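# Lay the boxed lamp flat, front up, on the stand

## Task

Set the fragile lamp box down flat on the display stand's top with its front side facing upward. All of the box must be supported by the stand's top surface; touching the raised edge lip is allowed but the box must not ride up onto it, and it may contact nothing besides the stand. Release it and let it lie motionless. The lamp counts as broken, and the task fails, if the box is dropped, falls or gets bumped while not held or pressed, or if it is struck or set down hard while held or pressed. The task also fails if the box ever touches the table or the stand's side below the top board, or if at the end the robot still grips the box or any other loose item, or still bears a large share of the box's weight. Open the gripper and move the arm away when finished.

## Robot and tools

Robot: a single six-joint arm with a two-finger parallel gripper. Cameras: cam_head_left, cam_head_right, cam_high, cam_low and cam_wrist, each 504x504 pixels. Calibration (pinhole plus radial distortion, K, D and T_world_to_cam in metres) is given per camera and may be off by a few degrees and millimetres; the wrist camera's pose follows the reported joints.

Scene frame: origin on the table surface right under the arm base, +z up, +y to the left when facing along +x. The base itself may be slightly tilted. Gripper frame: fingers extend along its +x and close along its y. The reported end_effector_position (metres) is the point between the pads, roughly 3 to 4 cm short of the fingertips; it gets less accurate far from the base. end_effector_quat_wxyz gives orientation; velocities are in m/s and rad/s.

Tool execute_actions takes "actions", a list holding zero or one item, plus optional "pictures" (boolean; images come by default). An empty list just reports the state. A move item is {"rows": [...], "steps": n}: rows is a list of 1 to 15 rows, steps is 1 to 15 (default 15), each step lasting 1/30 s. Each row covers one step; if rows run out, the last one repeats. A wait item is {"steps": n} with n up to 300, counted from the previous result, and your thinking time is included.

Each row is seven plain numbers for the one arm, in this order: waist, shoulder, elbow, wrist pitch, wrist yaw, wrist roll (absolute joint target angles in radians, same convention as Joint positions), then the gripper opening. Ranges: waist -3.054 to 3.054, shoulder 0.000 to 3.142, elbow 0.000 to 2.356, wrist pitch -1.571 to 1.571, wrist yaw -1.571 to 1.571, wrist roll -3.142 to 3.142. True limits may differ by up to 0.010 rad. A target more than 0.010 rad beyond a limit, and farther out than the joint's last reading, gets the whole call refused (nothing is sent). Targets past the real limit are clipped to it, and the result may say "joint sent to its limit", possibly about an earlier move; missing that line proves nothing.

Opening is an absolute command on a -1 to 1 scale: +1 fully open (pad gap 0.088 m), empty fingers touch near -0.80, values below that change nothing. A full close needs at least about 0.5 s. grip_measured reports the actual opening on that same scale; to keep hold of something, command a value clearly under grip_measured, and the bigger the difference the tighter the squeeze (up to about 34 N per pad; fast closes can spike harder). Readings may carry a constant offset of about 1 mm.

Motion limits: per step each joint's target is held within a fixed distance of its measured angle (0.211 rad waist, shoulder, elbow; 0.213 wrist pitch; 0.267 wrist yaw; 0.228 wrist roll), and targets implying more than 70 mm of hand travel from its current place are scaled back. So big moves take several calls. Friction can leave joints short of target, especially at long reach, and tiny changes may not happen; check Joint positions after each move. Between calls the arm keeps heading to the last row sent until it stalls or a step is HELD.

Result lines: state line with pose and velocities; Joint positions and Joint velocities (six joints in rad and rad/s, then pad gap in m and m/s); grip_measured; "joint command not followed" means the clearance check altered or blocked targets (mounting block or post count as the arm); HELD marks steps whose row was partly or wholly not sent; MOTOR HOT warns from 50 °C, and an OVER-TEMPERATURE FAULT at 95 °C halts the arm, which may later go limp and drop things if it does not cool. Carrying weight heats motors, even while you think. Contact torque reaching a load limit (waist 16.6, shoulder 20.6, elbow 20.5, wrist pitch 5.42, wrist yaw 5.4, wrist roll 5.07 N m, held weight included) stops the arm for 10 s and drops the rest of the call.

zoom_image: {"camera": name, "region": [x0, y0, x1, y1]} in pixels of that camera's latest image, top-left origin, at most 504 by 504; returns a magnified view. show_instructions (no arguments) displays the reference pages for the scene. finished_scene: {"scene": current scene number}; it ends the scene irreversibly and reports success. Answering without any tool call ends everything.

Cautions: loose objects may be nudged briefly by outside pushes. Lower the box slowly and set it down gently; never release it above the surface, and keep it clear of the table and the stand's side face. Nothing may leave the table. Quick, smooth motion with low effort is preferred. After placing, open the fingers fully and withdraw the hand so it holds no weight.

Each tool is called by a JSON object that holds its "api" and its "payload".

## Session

{"api": "show_instructions", "payload": {}}

{"api": "execute_actions", "payload": {"actions": []}}

Reference images for this scene: manual page 1, manual page 2, manual page 3, manual page 4, manual page 5.

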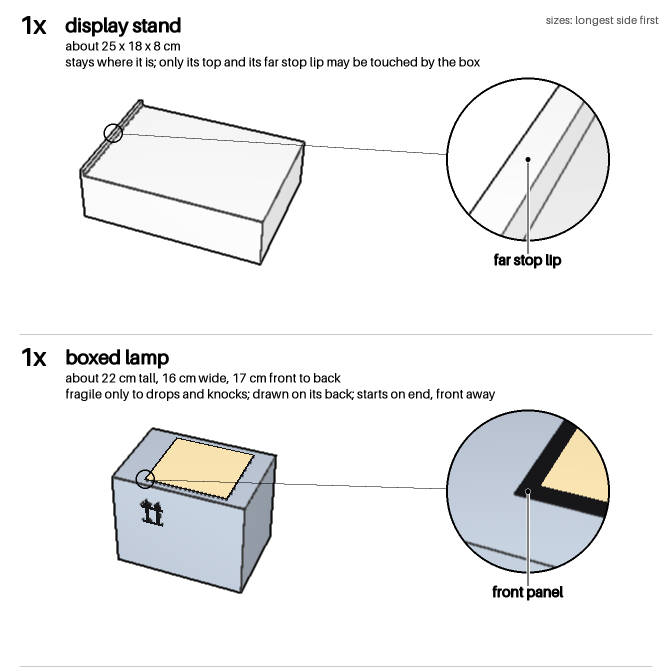

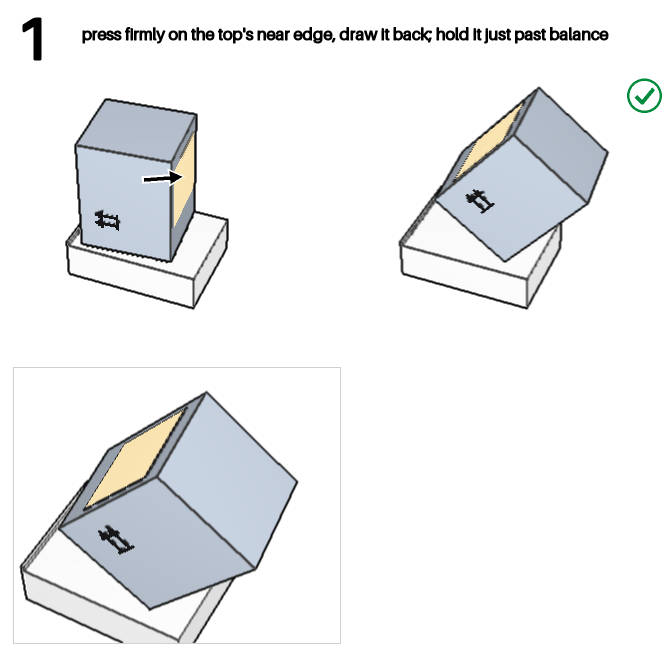

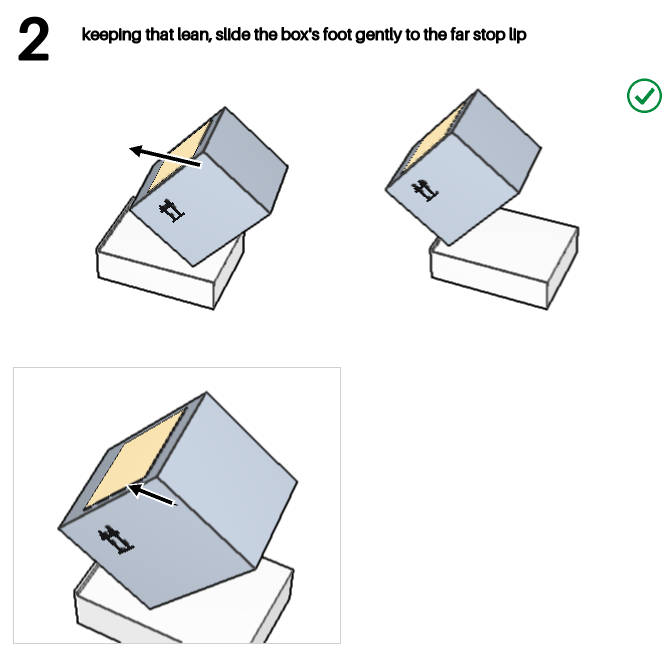

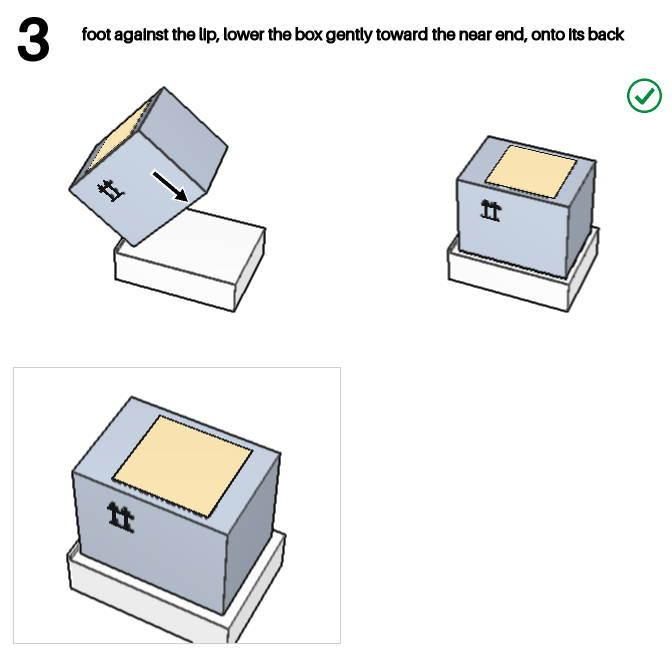

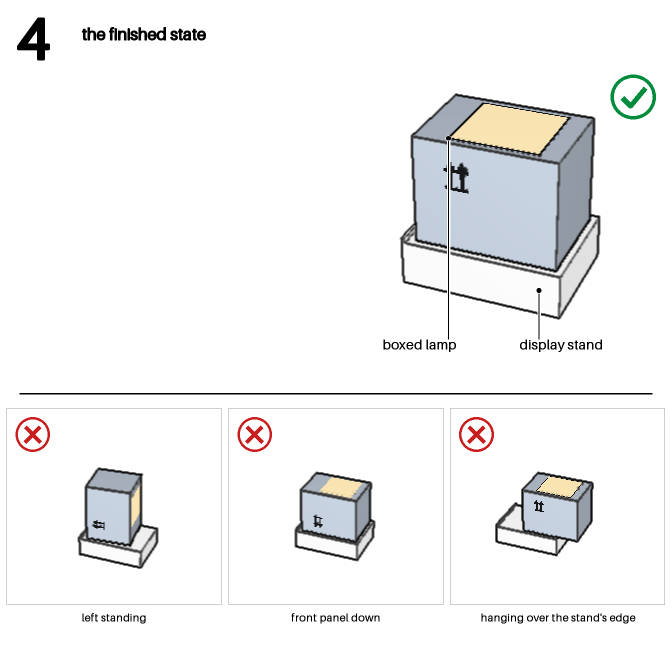

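Scene clock: 0.00 s of 4970.00 s.
end_effector_position=(+0.1253, -0.3303, +0.3317) grip_measured=+0.847 end_effector_quat_wxyz=(+0.853, -0.316, +0.413, +0.046) end_effector_velocity=(+0.000, -0.001, +0.001) end_effector_angular_velocity=(-0.012, -0.006, +0.005)
Joint positions: [-1.476  1.619  1.383 -1.04  -0.732 -1.954  0.08 ]
Joint velocities: [-0.002 -0.002 -0.002  0.007 -0.007 -0.007  0.   ]
Heat: hottest shoulder 31 °C (+0.0 °C/min).
camera_calibration (this result's frames):
cam_wrist: T_world_to_cam=[[0.354573, -0.785727, 0.506864, -0.463154], [-0.835328, -0.509754, -0.205859, 0.0421306], [0.420125, -0.350405, -0.837085, 0.181314], [0, 0, 0, 1]] pos_world=[0.12324, -0.278903, 0.395204]

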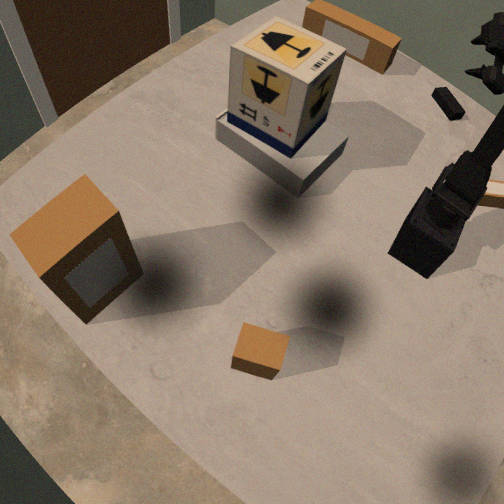

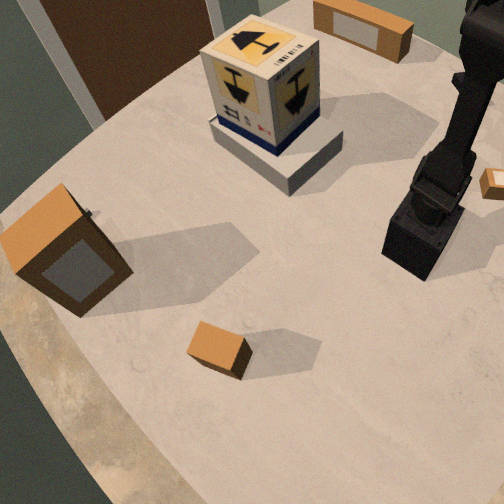

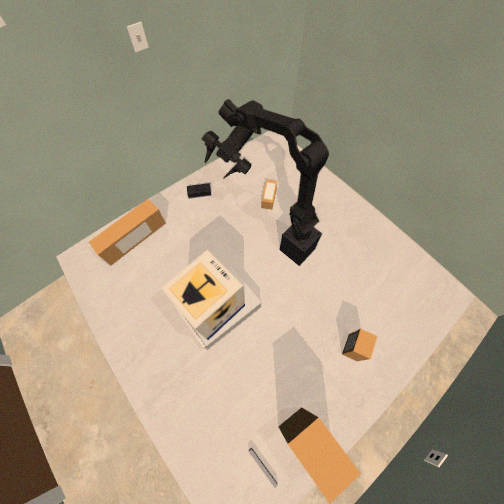

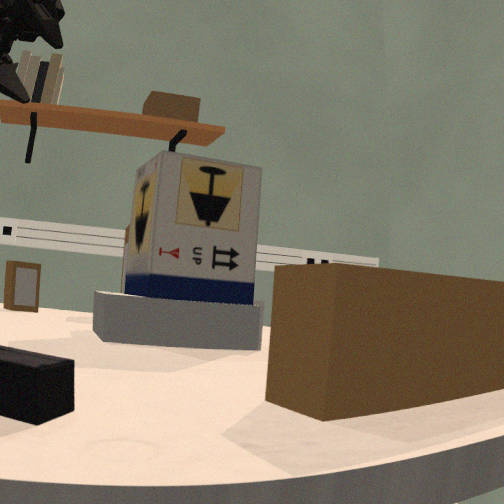

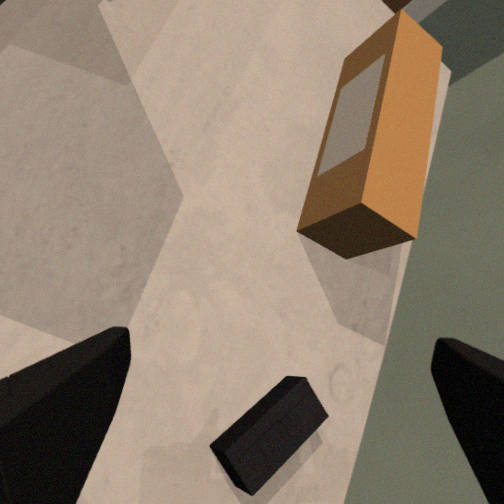

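{"api": "zoom_image", "payload": {"camera": "cam_high", "region": [150, 240, 280, 360]}}

{"api": "zoom_image", "payload": {"camera": "cam_head_left", "region": [200, 10, 360, 200]}}

{"api": "zoom_image", "payload": {"camera": "cam_head_right", "region": [190, 5, 355, 200]}}

{"api": "zoom_image", "payload": {"camera": "cam_low", "region": [80, 140, 290, 360]}}

Region (150, 240, 280, 360) of cam_high's 504x504 image, scaled by 3.877, with more detail than that image has; it fills the top 465 rows of this view, and the rest is white.

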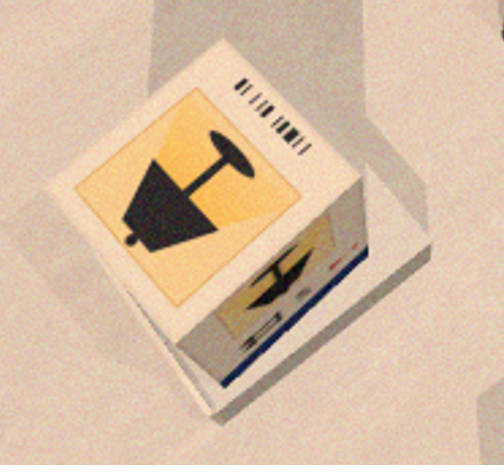

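Region (200, 10, 360, 200) of cam_head_left's 504x504 image, scaled by 2.653, with more detail than that image has; it fills the left 424 columns of this view, and the rest is white.

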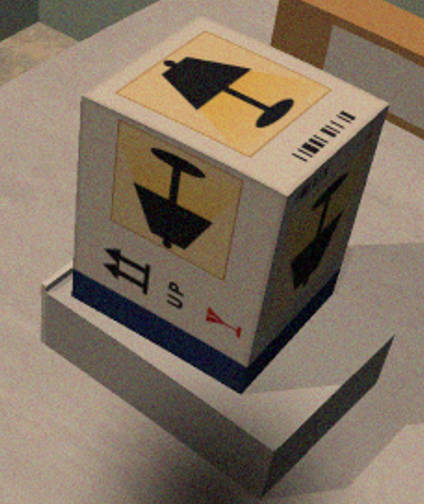

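Region (190, 5, 355, 200) of cam_head_right's 504x504 image, scaled by 2.585, with more detail than that image has; it fills the left 426 columns of this view, and the rest is white.

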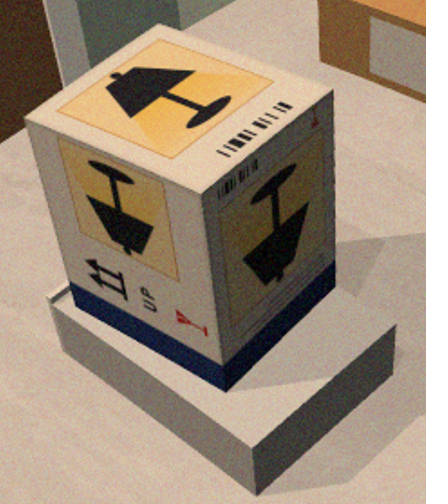

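Region (80, 140, 290, 360) of cam_low's 504x504 image, scaled by 2.291, with more detail than that image has; it fills the left 481 columns of this view, and the rest is white.

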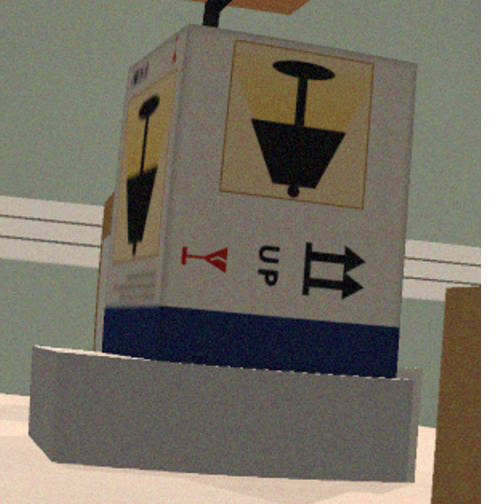

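{"api": "execute_actions", "payload": {"actions": [{"rows": [[-1.474,1.618,1.381,-1.039,-0.731,-1.951,1.0],[-1.467,1.613,1.375,-1.034,-0.728,-1.943,1.0],[-1.456,1.607,1.366,-1.028,-0.723,-1.929,1.0],[-1.442,1.597,1.354,-1.018,-0.716,-1.910,1.0],[-1.423,1.586,1.338,-1.006,-0.707,-1.887,1.0],[-1.402,1.572,1.319,-0.992,-0.697,-1.859,1.0],[-1.376,1.556,1.298,-0.976,-0.685,-1.827,1.0],[-1.348,1.538,1.273,-0.958,-0.672,-1.791,1.0],[-1.317,1.518,1.246,-0.938,-0.657,-1.751,1.0],[-1.283,1.497,1.217,-0.916,-0.641,-1.707,1.0],[-1.246,1.474,1.186,-0.893,-0.624,-1.661,1.0],[-1.207,1.449,1.153,-0.868,-0.606,-1.611,1.0],[-1.166,1.423,1.118,-0.842,-0.586,-1.559,1.0],[-1.123,1.396,1.081,-0.814,-0.566,-1.504,1.0],[-1.079,1.368,1.043,-0.786,-0.545,-1.447,1.0]], "steps": 15}], "pictures": false}}

{"api": "execute_actions", "payload": {"actions": [{"rows": [[-1.033,1.339,1.003,-0.756,-0.524,-1.389,1.0],[-0.985,1.309,0.962,-0.726,-0.501,-1.328,1.0],[-0.937,1.278,0.921,-0.695,-0.479,-1.266,1.0],[-0.887,1.247,0.878,-0.663,-0.455,-1.203,1.0],[-0.837,1.215,0.835,-0.631,-0.432,-1.139,1.0],[-0.786,1.183,0.792,-0.599,-0.408,-1.075,1.0],[-0.736,1.151,0.748,-0.566,-0.384,-1.010,1.0],[-0.684,1.118,0.705,-0.534,-0.360,-0.944,1.0],[-0.634,1.086,0.661,-0.501,-0.336,-0.879,1.0],[-0.583,1.054,0.618,-0.469,-0.312,-0.815,1.0],[-0.533,1.022,0.575,-0.437,-0.289,-0.751,1.0],[-0.483,0.991,0.532,-0.405,-0.265,-0.688,1.0],[-0.435,0.960,0.491,-0.374,-0.243,-0.626,1.0],[-0.387,0.930,0.450,-0.344,-0.220,-0.565,1.0],[-0.341,0.901,0.410,-0.314,-0.199,-0.507,1.0]], "steps": 15}], "pictures": false}}

{"api": "execute_actions", "payload": {"actions": [{"rows": [[-0.297,0.873,0.372,-0.286,-0.178,-0.450,1.0],[-0.254,0.846,0.335,-0.258,-0.158,-0.395,1.0],[-0.213,0.820,0.300,-0.232,-0.138,-0.343,1.0],[-0.174,0.795,0.267,-0.207,-0.120,-0.293,1.0],[-0.137,0.772,0.236,-0.184,-0.103,-0.247,1.0],[-0.103,0.751,0.207,-0.162,-0.087,-0.203,1.0],[-0.072,0.731,0.180,-0.142,-0.072,-0.163,1.0],[-0.044,0.713,0.155,-0.124,-0.059,-0.127,1.0],[-0.018,0.697,0.134,-0.108,-0.047,-0.095,1.0],[0.003,0.683,0.115,-0.094,-0.037,-0.067,1.0],[0.022,0.672,0.099,-0.082,-0.028,-0.044,1.0],[0.036,0.662,0.087,-0.072,-0.021,-0.025,1.0],[0.047,0.656,0.078,-0.066,-0.016,-0.011,1.0],[0.054,0.651,0.072,-0.061,-0.013,-0.003,1.0],[0.056,0.650,0.070,-0.060,-0.012,0.0,1.0]], "steps": 15}], "pictures": false}}

{"api": "execute_actions", "payload": {"actions": [{"steps": 12}]}}

Scene clock: 13.50 s of 4970.00 s.
end_effector_position=(+0.1884, -0.2738, +0.3099) grip_measured=+1.000 end_effector_quat_wxyz=(+0.859, -0.268, +0.433, +0.056) end_effector_velocity=(+0.228, +0.284, -0.095) end_effector_angular_velocity=(+0.331, +0.096, -0.133)
Joint positions: [-1.206  1.455  1.161 -0.863 -0.604 -1.604  0.088]
Joint velocities: [ 1.17  -0.735 -0.974  0.711  0.505  1.443  0.   ]
Heat: hottest shoulder 33 °C (+8.9 °C/min).
Steps of this call (steps 1 to 90: nothing new was sent; then 10.00 s passed at rest; steps 91 to 105: all 15 steps of this action). Readings (joint positions):
91: [-1.476 1.619 1.383 -1.040 -0.732 -1.954]
92: [-1.476 1.619 1.383 -1.040 -0.732 -1.954]
94: [-1.471 1.617 1.381 -1.033 -0.728 -1.941]
98: [-1.421 1.588 1.340 -0.997 -0.702 -1.871]
105: the state above

Scene clock: 14.00 s of 4970.00 s.
end_effector_position=(+0.2511, -0.0992, +0.2435) grip_measured=+1.000 end_effector_quat_wxyz=(+0.886, -0.203, +0.414, +0.044) end_effector_velocity=(-0.007, +0.327, -0.152) end_effector_angular_velocity=(+0.341, -0.378, -0.176)
Joint positions: [-0.497  1.004  0.558 -0.415 -0.275 -0.806  0.088]
Joint velocities: [ 1.429 -0.921 -1.243  0.901  0.667  1.59   0.   ]
Heat: hottest shoulder 33 °C (+8.6 °C/min).
Steps of this call (steps 1 to 15: all 15 steps of this action). Readings (joint positions):
1: [-1.166 1.429 1.128 -0.838 -0.586 -1.554]
2: [-1.124 1.403 1.093 -0.811 -0.567 -1.501]
4: [-1.034 1.347 1.017 -0.755 -0.526 -1.394]
8: [-0.843 1.226 0.854 -0.634 -0.436 -1.180]
15: the state above

Scene clock: 14.50 s of 4970.00 s.
end_effector_position=(+0.2288, -0.0010, +0.1873) grip_measured=+1.000 end_effector_quat_wxyz=(+0.941, -0.029, +0.337, +0.016) end_effector_velocity=(-0.031, +0.058, -0.050) end_effector_angular_velocity=(+0.421, -0.137, -0.211)
Joint positions: [ 0.011  0.681  0.117 -0.092 -0.036 -0.08   0.088]
Joint velocities: [ 0.383 -0.247 -0.354  0.256  0.198  0.696  0.   ]
Heat: hottest shoulder 33 °C (+8.3 °C/min).
Steps of this call (steps 1 to 15: all 15 steps of this action). Readings (joint positions):
1: [-0.449 0.974 0.517 -0.385 -0.253 -0.753]
2: [-0.404 0.945 0.477 -0.355 -0.232 -0.701]
4: [-0.314 0.888 0.400 -0.298 -0.189 -0.593]
8: [-0.159 0.789 0.265 -0.199 -0.116 -0.380]
15: the state above

Scene clock: 14.90 s of 4970.00 s.
end_effector_position=(+0.2268, +0.0049, +0.1841) grip_measured=+1.000 end_effector_quat_wxyz=(+0.945, -0.004, +0.327, +0.013) end_effector_velocity=(-0.002, +0.003, -0.004) end_effector_angular_velocity=(+0.011, +0.003, +0.009)
Joint positions: [ 0.051  0.655  0.085 -0.063 -0.015 -0.007  0.088]
Joint velocities: [ 0.007 -0.007 -0.017  0.007 -0.007  0.007  0.   ]
Heat: hottest shoulder 33 °C (+8.1 °C/min).
Steps of this call (steps 1 to 12: the robot went on to your last target). Readings (joint positions):
1: [0.021 0.674 0.108 -0.085 -0.031 -0.062]
2: [0.029 0.669 0.101 -0.079 -0.027 -0.048]
4: [0.039 0.663 0.093 -0.072 -0.022 -0.029]
8: [0.048 0.657 0.087 -0.065 -0.017 -0.012]
12: the state above
camera_calibration (this result's frames):
cam_wrist: T_world_to_cam=[[0.0417476, -0.999052, 0.0123392, 0.00214172], [-0.826341, -0.0414673, -0.561641, 0.328539], [0.561621, 0.0132508, -0.827289, 0.0969546], [0, 0, 0, 1]] pos_world=[0.216944, 0.0144786, 0.264704]

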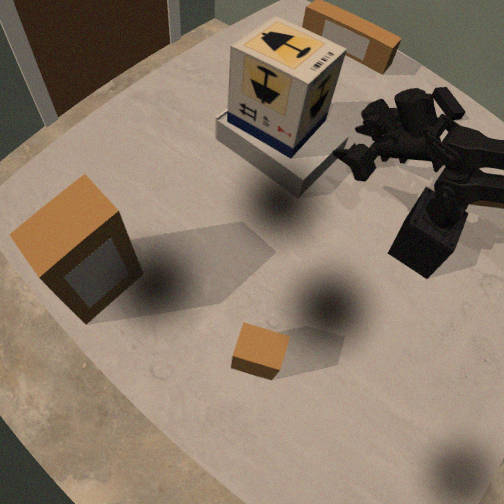

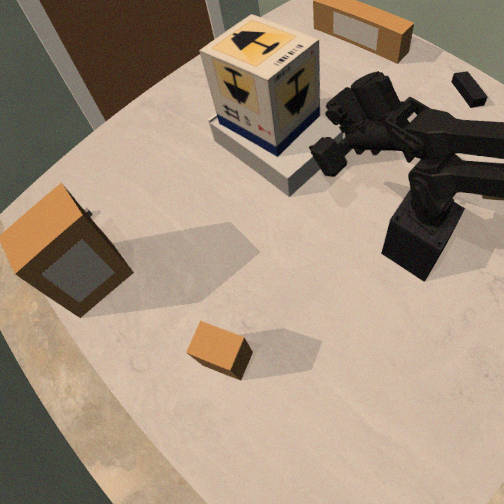

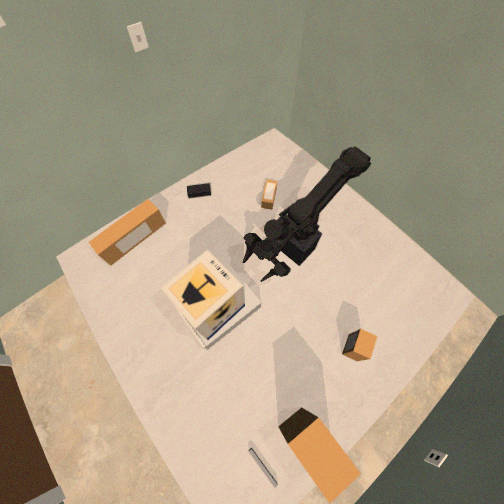

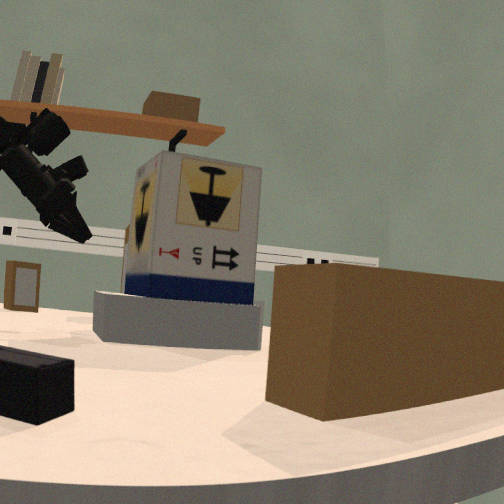

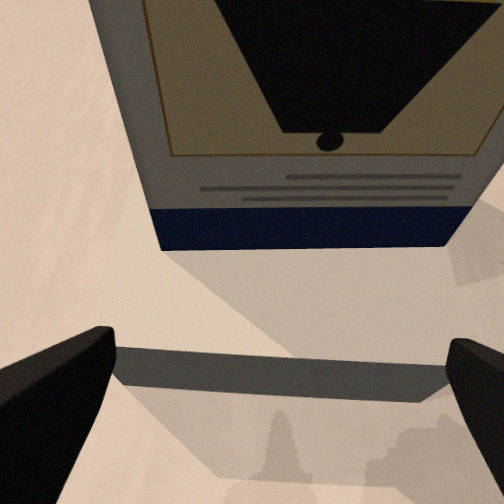

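{"api": "zoom_image", "payload": {"camera": "cam_wrist", "region": [60, 180, 504, 420]}}

Region (60, 180, 504, 420) of cam_wrist's 504x504 image, scaled by 1.135, with more detail than that image has; it fills the top 272 rows of this view, and the rest is white.

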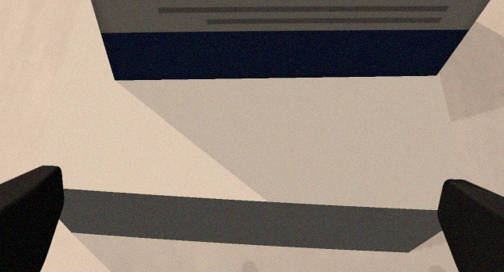

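{"api": "execute_actions", "payload": {"actions": []}}

Scene clock: 17.73 s of 4970.00 s.
end_effector_position=(+0.2266, +0.0052, +0.1838) grip_measured=+1.000 end_effector_quat_wxyz=(+0.945, -0.003, +0.327, +0.013) end_effector_velocity=(-0.001, -0.003, -0.002) end_effector_angular_velocity=(-0.011, +0.007, -0.009)
Joint positions: [ 0.052  0.654  0.083 -0.062 -0.015 -0.004  0.088]
Joint velocities: [-0.007 -0.002 -0.002 -0.007  0.007 -0.007  0.   ]
Heat: hottest shoulder 32 °C (+3.4 °C/min).
Steps of this call (steps 1 to 30: the robot went on to your last target; steps 31 to 85: nothing new was sent). Readings (joint positions):
1: [0.051 0.655 0.084 -0.063 -0.015 -0.006]
2: [0.051 0.655 0.084 -0.062 -0.015 -0.006]
4: [0.052 0.654 0.084 -0.062 -0.015 -0.005]
8: [0.052 0.654 0.084 -0.062 -0.015 -0.004]
85: the state above
The arm was judged still, so your last target was given up. Only a new action makes it travel on or press farther. Fingers that are still opening or closing keep moving.
camera_calibration (this result's frames):
cam_wrist: T_world_to_cam=[[0.0407863, -0.999114, 0.0103713, 0.00295698], [-0.826202, -0.0395613, -0.561983, 0.328294], [0.561896, 0.0143524, -0.827084, 0.0967048], [0, 0, 0, 1]] pos_world=[0.216778, 0.0145541, 0.264448]

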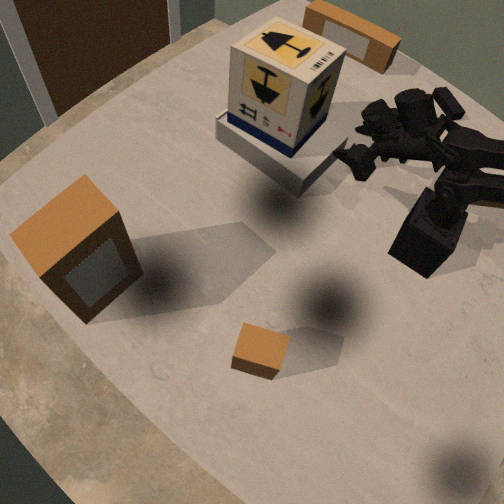

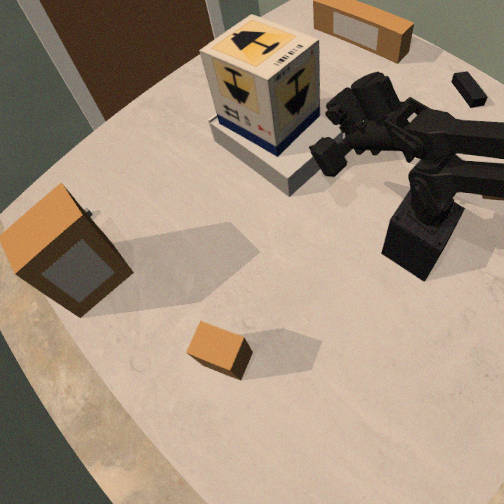

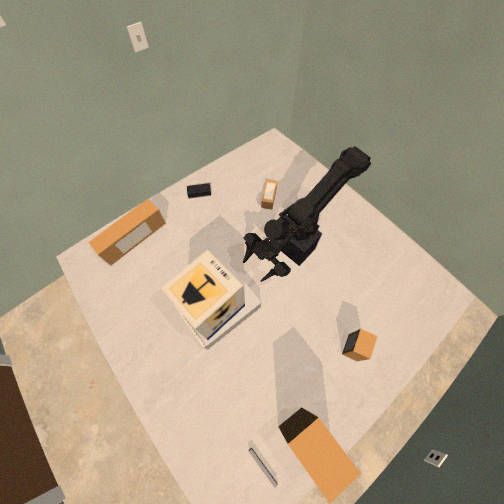

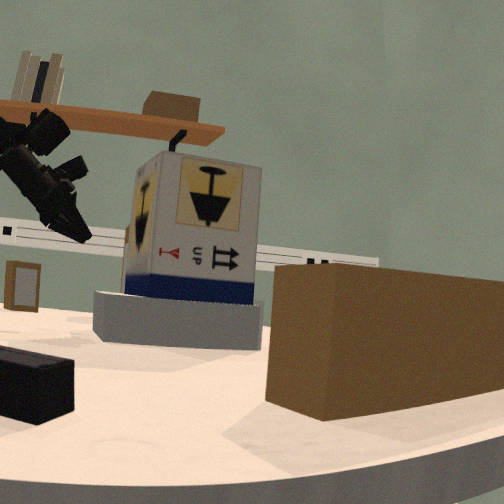

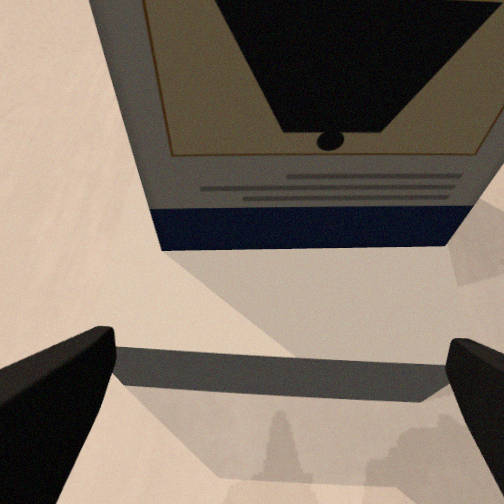

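{"api": "execute_actions", "payload": {"actions": [{"rows":[[0.051,0.668,0.086,-0.051,-0.012,0,1],[0.050,0.686,0.089,-0.038,-0.012,0,1],[0.048,0.707,0.094,-0.021,-0.012,0,1],[0.047,0.731,0.099,-0.002,-0.012,0,1],[0.045,0.759,0.104,0.019,-0.012,0,1],[0.043,0.788,0.110,0.041,-0.012,0,1],[0.041,0.816,0.116,0.062,-0.012,0,1],[0.039,0.844,0.122,0.084,-0.012,0,1],[0.037,0.872,0.127,0.106,-0.012,0,1],[0.036,0.900,0.133,0.127,-0.012,0,1],[0.034,0.928,0.139,0.149,-0.012,0,1],[0.032,0.956,0.144,0.171,-0.012,0,1],[0.030,0.984,0.150,0.192,-0.012,0,1],[0.028,1.013,0.156,0.214,-0.012,0,1],[0.026,1.041,0.162,0.236,-0.012,0,1]],"steps":15}], "pictures": false}}

{"api": "execute_actions", "payload": {"actions": [{"rows":[[0.024,1.069,0.167,0.257,-0.012,0,1],[0.022,1.100,0.174,0.282,-0.012,0,1],[0.020,1.132,0.180,0.306,-0.012,0,1],[0.018,1.164,0.187,0.330,-0.012,0,1],[0.016,1.195,0.193,0.355,-0.012,0,1],[0.014,1.223,0.199,0.376,-0.012,0,1],[0.012,1.252,0.205,0.398,-0.012,0,1],[0.010,1.276,0.210,0.417,-0.012,0,1],[0.009,1.297,0.214,0.433,-0.012,0,1],[0.008,1.315,0.217,0.447,-0.012,0,1],[0.007,1.329,0.220,0.457,-0.012,0,1],[0.006,1.339,0.222,0.465,-0.012,0,1],[0.006,1.348,0.224,0.472,-0.012,0,1],[0.005,1.353,0.225,0.476,-0.012,0,1],[0.005,1.357,0.226,0.479,-0.012,0,1]],"steps":15}], "pictures": false}}

{"api": "execute_actions", "payload": {"actions": [{"steps":10}]}}

Scene clock: 28.00 s of 4970.00 s.
end_effector_position=(+0.2533, +0.0013, +0.1793) grip_measured=+1.000 end_effector_quat_wxyz=(+0.943, -0.001, +0.333, +0.005) end_effector_velocity=(+0.083, -0.017, -0.019) end_effector_angular_velocity=(-0.012, +0.031, -0.062)
Joint positions: [ 0.036  0.947  0.133  0.167 -0.015 -0.004  0.088]
Joint velocities: [-0.061  0.828  0.173  0.623  0.007 -0.007  0.   ]
Heat: hottest shoulder 32 °C (+2.1 °C/min).
Steps of this call (steps 1 to 90: nothing new was sent; then 6.77 s passed at rest; steps 91 to 105: all 15 steps of this action). Readings (joint positions):
91: [0.052 0.654 0.083 -0.060 -0.015 -0.004]
92: [0.052 0.658 0.083 -0.055 -0.015 -0.004]
94: [0.052 0.679 0.083 -0.036 -0.015 -0.004]
98: [0.049 0.763 0.092 0.024 -0.015 -0.004]
105: the state above

Scene clock: 28.50 s of 4970.00 s.
end_effector_position=(+0.2906, -0.0061, +0.1623) grip_measured=+1.000 end_effector_quat_wxyz=(+0.941, +0.003, +0.338, -0.007) end_effector_velocity=(+0.029, -0.008, -0.025) end_effector_angular_velocity=(-0.011, +0.017, -0.023)
Joint positions: [ 0.011  1.315  0.21   0.449 -0.014 -0.004  0.088]
Joint velocities: [-0.022  0.32   0.061  0.242  0.007 -0.007  0.   ]
Heat: hottest shoulder 32 °C (+2.1 °C/min).
Steps of this call (steps 1 to 15: all 15 steps of this action). Readings (joint positions):
1: [0.034 0.974 0.139 0.188 -0.015 -0.004]
2: [0.032 1.003 0.145 0.209 -0.015 -0.004]
4: [0.028 1.061 0.157 0.255 -0.015 -0.004]
8: [0.020 1.180 0.182 0.346 -0.015 -0.004]
15: the state above

Scene clock: 28.83 s of 4970.00 s.
end_effector_position=(+0.2940, -0.0069, +0.1605) grip_measured=+1.000 end_effector_quat_wxyz=(+0.941, +0.003, +0.337, -0.008) end_effector_velocity=(-0.001, +0.000, -0.004) end_effector_angular_velocity=(-0.001, +0.017, +0.008)
Joint positions: [ 0.009  1.347  0.217  0.476 -0.014 -0.004  0.088]
Joint velocities: [-0.002  0.012  0.002 -0.007 -0.007 -0.007  0.   ]
Heat: hottest shoulder 32 °C (+2.1 °C/min).
Steps of this call (steps 1 to 10: the robot went on to your last target). Readings (joint positions):
1: [0.010 1.324 0.212 0.456 -0.014 -0.004]
2: [0.010 1.331 0.213 0.461 -0.014 -0.004]
4: [0.010 1.339 0.215 0.468 -0.014 -0.004]
8: [0.009 1.346 0.216 0.474 -0.014 -0.004]
10: the state above
camera_calibration (this result's frames):
cam_wrist: T_world_to_cam=[[-0.00282025, -0.999931, 0.0114239, 0.00104568], [-0.83929, -0.00384412, -0.543671, 0.371547], [0.543677, -0.0111213, -0.839221, 0.0467716], [0, 0, 0, 1]] pos_world=[0.28641, 0.00299404, 0.241239]

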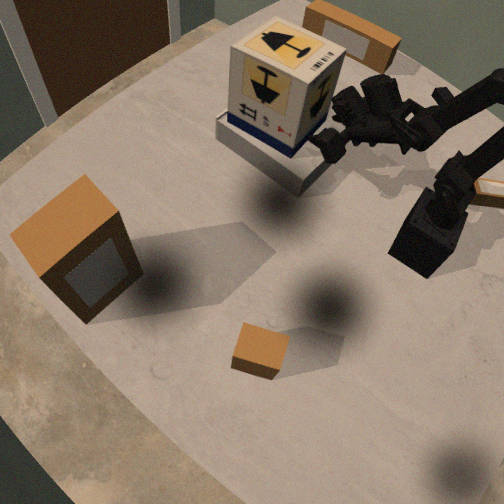

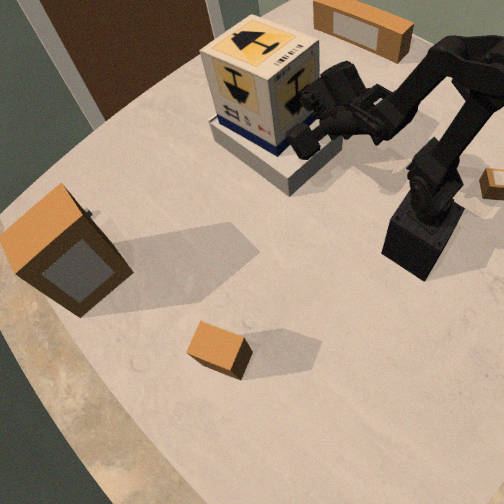

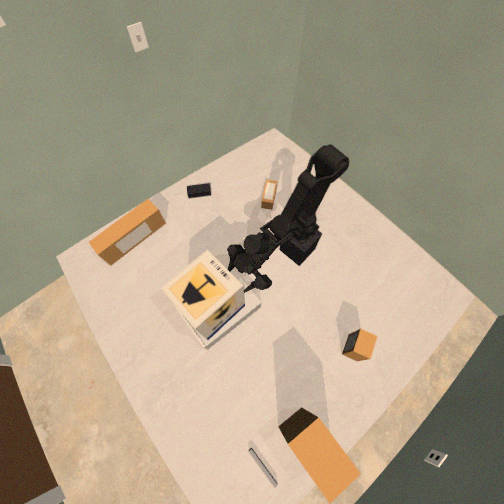

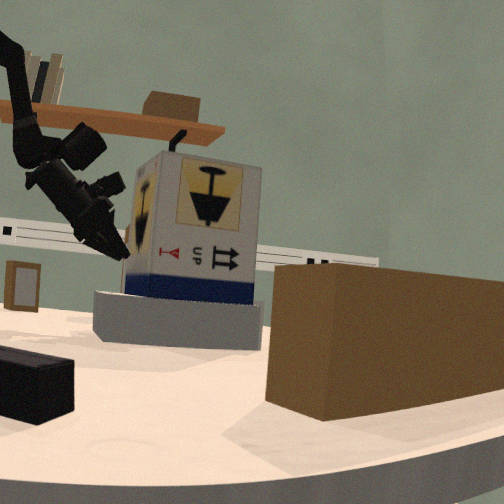

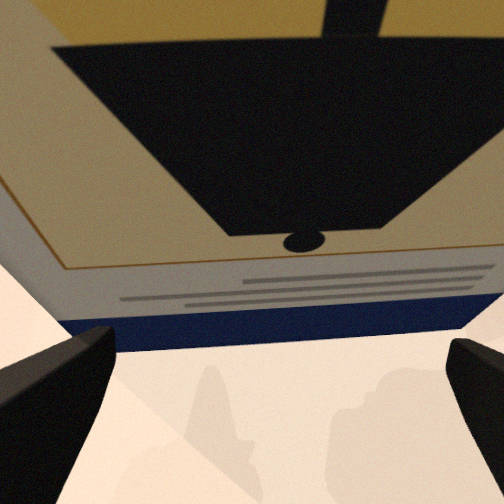

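{"api": "execute_actions", "payload": {"actions": [{"rows":[[0.005,1.361,0.229,0.480,-0.012,0,1],[0.005,1.365,0.232,0.481,-0.012,0,1],[0.005,1.369,0.235,0.482,-0.012,0,1],[0.005,1.373,0.238,0.483,-0.012,0,1],[0.005,1.378,0.241,0.484,-0.012,0,1],[0.005,1.382,0.245,0.485,-0.012,0,1],[0.005,1.386,0.248,0.486,-0.012,0,1],[0.005,1.390,0.251,0.487,-0.012,0,1],[0.005,1.394,0.254,0.488,-0.012,0,1],[0.005,1.398,0.257,0.489,-0.012,0,1],[0.005,1.402,0.260,0.490,-0.012,0,1],[0.005,1.406,0.263,0.491,-0.012,0,1],[0.005,1.410,0.266,0.492,-0.012,0,1],[0.005,1.415,0.269,0.493,-0.012,0,1],[0.005,1.419,0.272,0.494,-0.012,0,1]],"steps":15}], "pictures": false}}

{"api": "execute_actions", "payload": {"actions": [{"rows":[[0.005,1.422,0.2748,0.4947,-0.012,0,1],[0.005,1.425,0.2772,0.4954,-0.012,0,1],[0.005,1.428,0.2796,0.4960,-0.012,0,1],[0.005,1.431,0.2820,0.4966,-0.012,0,1],[0.005,1.434,0.2844,0.4972,-0.012,0,1],[0.005,1.437,0.2868,0.4979,-0.012,0,1],[0.005,1.440,0.2892,0.4985,-0.012,0,1],[0.005,1.443,0.2916,0.4991,-0.012,0,1],[0.005,1.446,0.2940,0.4998,-0.012,0,1],[0.005,1.449,0.2964,0.5004,-0.012,0,1],[0.005,1.452,0.2988,0.5010,-0.012,0,1],[0.005,1.455,0.3012,0.5016,-0.012,0,1],[0.005,1.458,0.3036,0.5023,-0.012,0,1],[0.005,1.461,0.3060,0.5029,-0.012,0,1],[0.005,1.464,0.3085,0.5035,-0.012,0,1]],"steps":15}], "pictures": false}}

{"api": "execute_actions", "payload": {"actions": [{"rows":[[0.005,1.4667,0.3110,0.5038,-0.012,0,1],[0.005,1.4695,0.3134,0.5040,-0.012,0,1],[0.005,1.4722,0.3159,0.5043,-0.012,0,1],[0.005,1.4750,0.3184,0.5045,-0.012,0,1],[0.005,1.4777,0.3209,0.5048,-0.012,0,1],[0.005,1.4804,0.3233,0.5051,-0.012,0,1],[0.005,1.4832,0.3258,0.5053,-0.012,0,1],[0.005,1.4859,0.3283,0.5056,-0.012,0,1],[0.005,1.4887,0.3307,0.5058,-0.012,0,1],[0.005,1.4914,0.3332,0.5061,-0.012,0,1],[0.005,1.4941,0.3357,0.5064,-0.012,0,1],[0.005,1.4969,0.3382,0.5066,-0.012,0,1],[0.005,1.4996,0.3406,0.5069,-0.012,0,1],[0.005,1.5024,0.3431,0.5071,-0.012,0,1],[0.005,1.5051,0.3456,0.5074,-0.012,0,1]],"steps":15}], "pictures": false}}

{"api": "execute_actions", "payload": {"actions": [{"steps":10}]}}

Scene clock: 32.70 s of 4970.00 s.
end_effector_position=(+0.3043, -0.0072, +0.1604) grip_measured=+1.000 end_effector_quat_wxyz=(+0.941, +0.004, +0.337, -0.008) end_effector_velocity=(+0.024, -0.003, -0.002) end_effector_angular_velocity=(-0.010, +0.003, -0.003)
Joint positions: [ 0.009  1.398  0.253  0.489 -0.014 -0.003  0.088]
Joint velocities: [-0.002  0.125  0.085  0.037  0.007 -0.007  0.   ]
Heat: hottest wrist pitch 33 °C (+3.7 °C/min).
Steps of this call (steps 1 to 30: the robot went on to your last target; steps 31 to 90: nothing new was sent; then 0.37 s passed at rest; steps 91 to 105: all 15 steps of this action). Readings (joint positions):
91: [0.009 1.350 0.217 0.478 -0.014 -0.003]
92: [0.009 1.351 0.219 0.478 -0.014 -0.003]
94: [0.009 1.357 0.222 0.479 -0.014 -0.003]
98: [0.009 1.371 0.233 0.482 -0.014 -0.003]
105: the state above

Scene clock: 33.20 s of 4970.00 s.
end_effector_position=(+0.3147, -0.0074, +0.1606) grip_measured=+1.000 end_effector_quat_wxyz=(+0.941, +0.004, +0.337, -0.008) end_effector_velocity=(+0.016, +0.000, -0.004) end_effector_angular_velocity=(+0.020, +0.022, +0.005)
Joint positions: [ 0.009  1.445  0.291  0.499 -0.015 -0.003  0.088]
Joint velocities: [-0.007  0.085  0.071 -0.007 -0.022  0.007  0.   ]
Heat: hottest wrist pitch 33 °C (+3.6 °C/min).
Steps of this call (steps 1 to 15: all 15 steps of this action). Readings (joint positions):
1: [0.009 1.402 0.256 0.490 -0.014 -0.003]
2: [0.009 1.405 0.259 0.491 -0.014 -0.003]
4: [0.009 1.412 0.265 0.492 -0.014 -0.003]
8: [0.009 1.424 0.274 0.495 -0.015 -0.003]
15: the state above

Scene clock: 33.70 s of 4970.00 s.
end_effector_position=(+0.3244, -0.0073, +0.1604) grip_measured=+1.000 end_effector_quat_wxyz=(+0.941, +0.004, +0.337, -0.007) end_effector_velocity=(+0.019, -0.005, -0.000) end_effector_angular_velocity=(-0.019, +0.008, -0.015)
Joint positions: [ 0.009  1.486  0.327  0.504 -0.018 -0.003  0.088]
Joint velocities: [-0.002  0.076  0.076 -0.007  0.022 -0.007  0.   ]
Heat: hottest wrist pitch 33 °C (+3.6 °C/min).
Steps of this call (steps 1 to 15: all 15 steps of this action). Readings (joint positions):
1: [0.009 1.448 0.293 0.500 -0.015 -0.003]
2: [0.009 1.450 0.295 0.501 -0.015 -0.003]
4: [0.009 1.456 0.300 0.501 -0.015 -0.003]
8: [0.009 1.467 0.309 0.502 -0.017 -0.003]
15: the state above

Scene clock: 34.03 s of 4970.00 s.
end_effector_position=(+0.3256, -0.0074, +0.1603) grip_measured=+1.000 end_effector_quat_wxyz=(+0.941, +0.004, +0.338, -0.007) end_effector_velocity=(+0.004, -0.001, +0.004) end_effector_angular_velocity=(-0.013, -0.022, +0.012)
Joint positions: [ 0.009  1.492  0.331  0.505 -0.018 -0.003  0.088]
Joint velocities: [-0.007  0.002  0.002  0.022 -0.007 -0.022  0.   ]
Heat: hottest wrist pitch 33 °C (+3.5 °C/min).
Steps of this call (steps 1 to 10: the robot went on to your last target). Readings (joint positions):
1: [0.009 1.489 0.329 0.505 -0.018 -0.003]
2: [0.009 1.490 0.330 0.505 -0.018 -0.003]
4: [0.009 1.491 0.331 0.505 -0.018 -0.003]
8: [0.009 1.492 0.331 0.505 -0.018 -0.003]
10: the state above
camera_calibration (this result's frames):
cam_wrist: T_world_to_cam=[[-0.000405548, -0.99996, 0.00891577, 0.000285595], [-0.839869, -0.00449879, -0.54277, 0.39799], [0.542789, -0.0077082, -0.839834, 0.0298681], [0, 0, 0, 1]] pos_world=[0.318047, 0.00230628, 0.241099]

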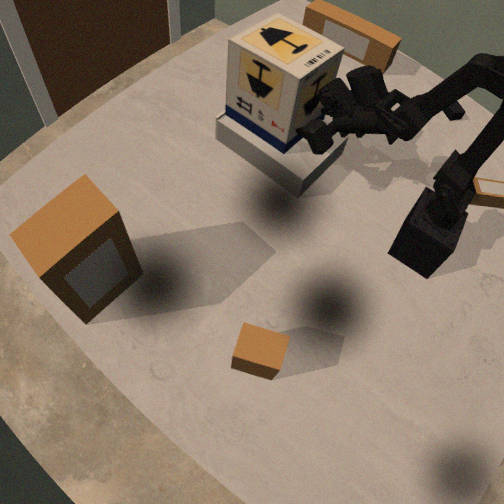

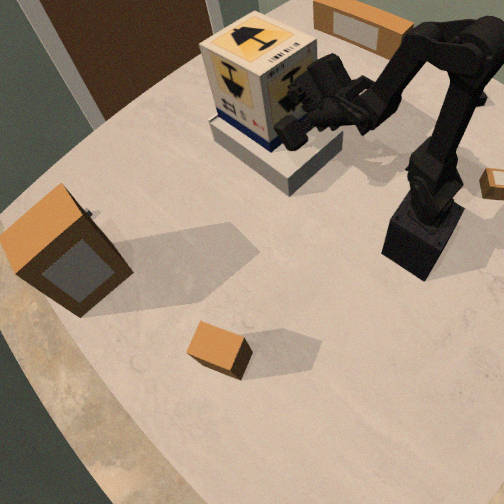

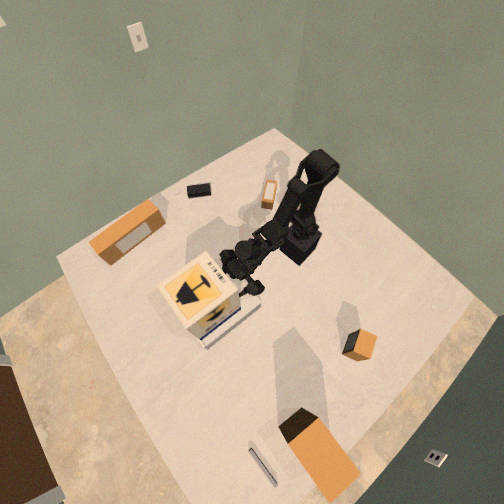

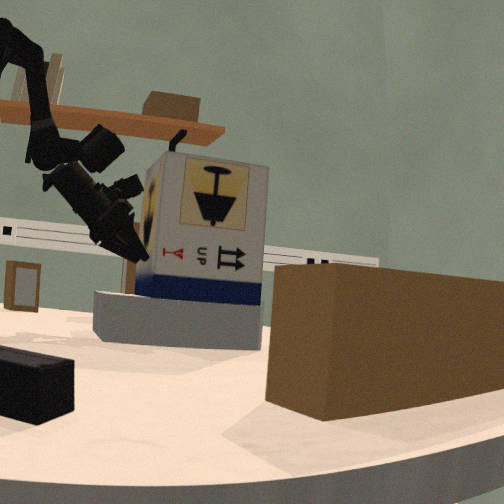

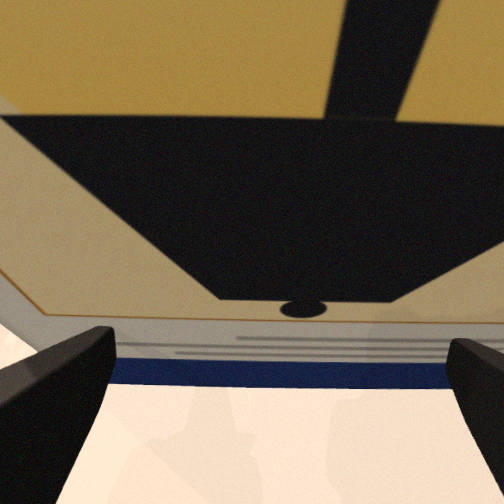

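{"api": "zoom_image", "payload": {"camera": "cam_low", "region": [80, 230, 290, 360]}}

{"api": "zoom_image", "payload": {"camera": "cam_high", "region": [145, 240, 275, 360]}}

{"api": "zoom_image", "payload": {"camera": "cam_head_left", "region": [200, 10, 370, 200]}}

Region (80, 230, 290, 360) of cam_low's 504x504 image, scaled by 2.400, with more detail than that image has; it fills the top 312 rows of this view, and the rest is white.

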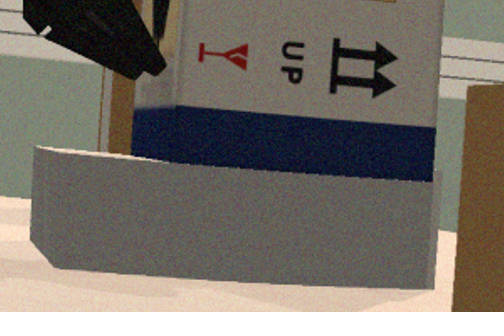

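Region (145, 240, 275, 360) of cam_high's 504x504 image, scaled by 3.877, with more detail than that image has; it fills the top 465 rows of this view, and the rest is white.

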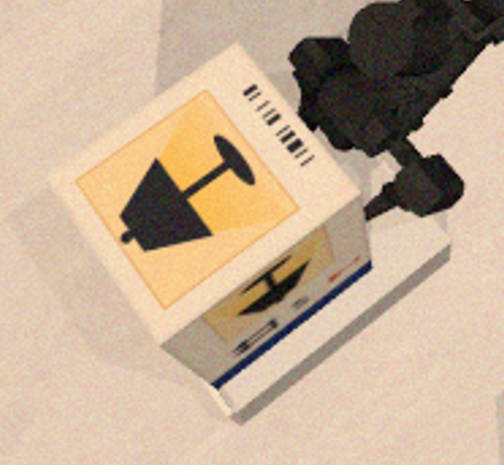

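Region (200, 10, 370, 200) of cam_head_left's 504x504 image, scaled by 2.653, with more detail than that image has; it fills the left 451 columns of this view, and the rest is white.

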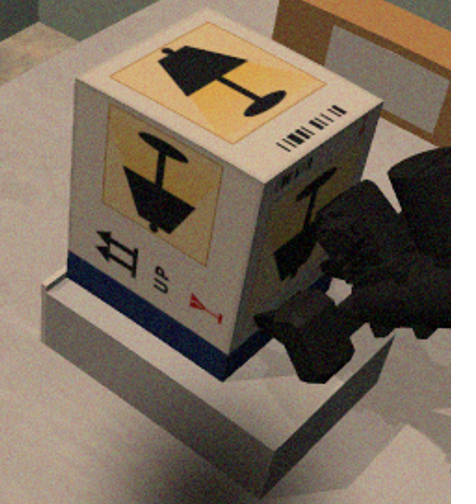

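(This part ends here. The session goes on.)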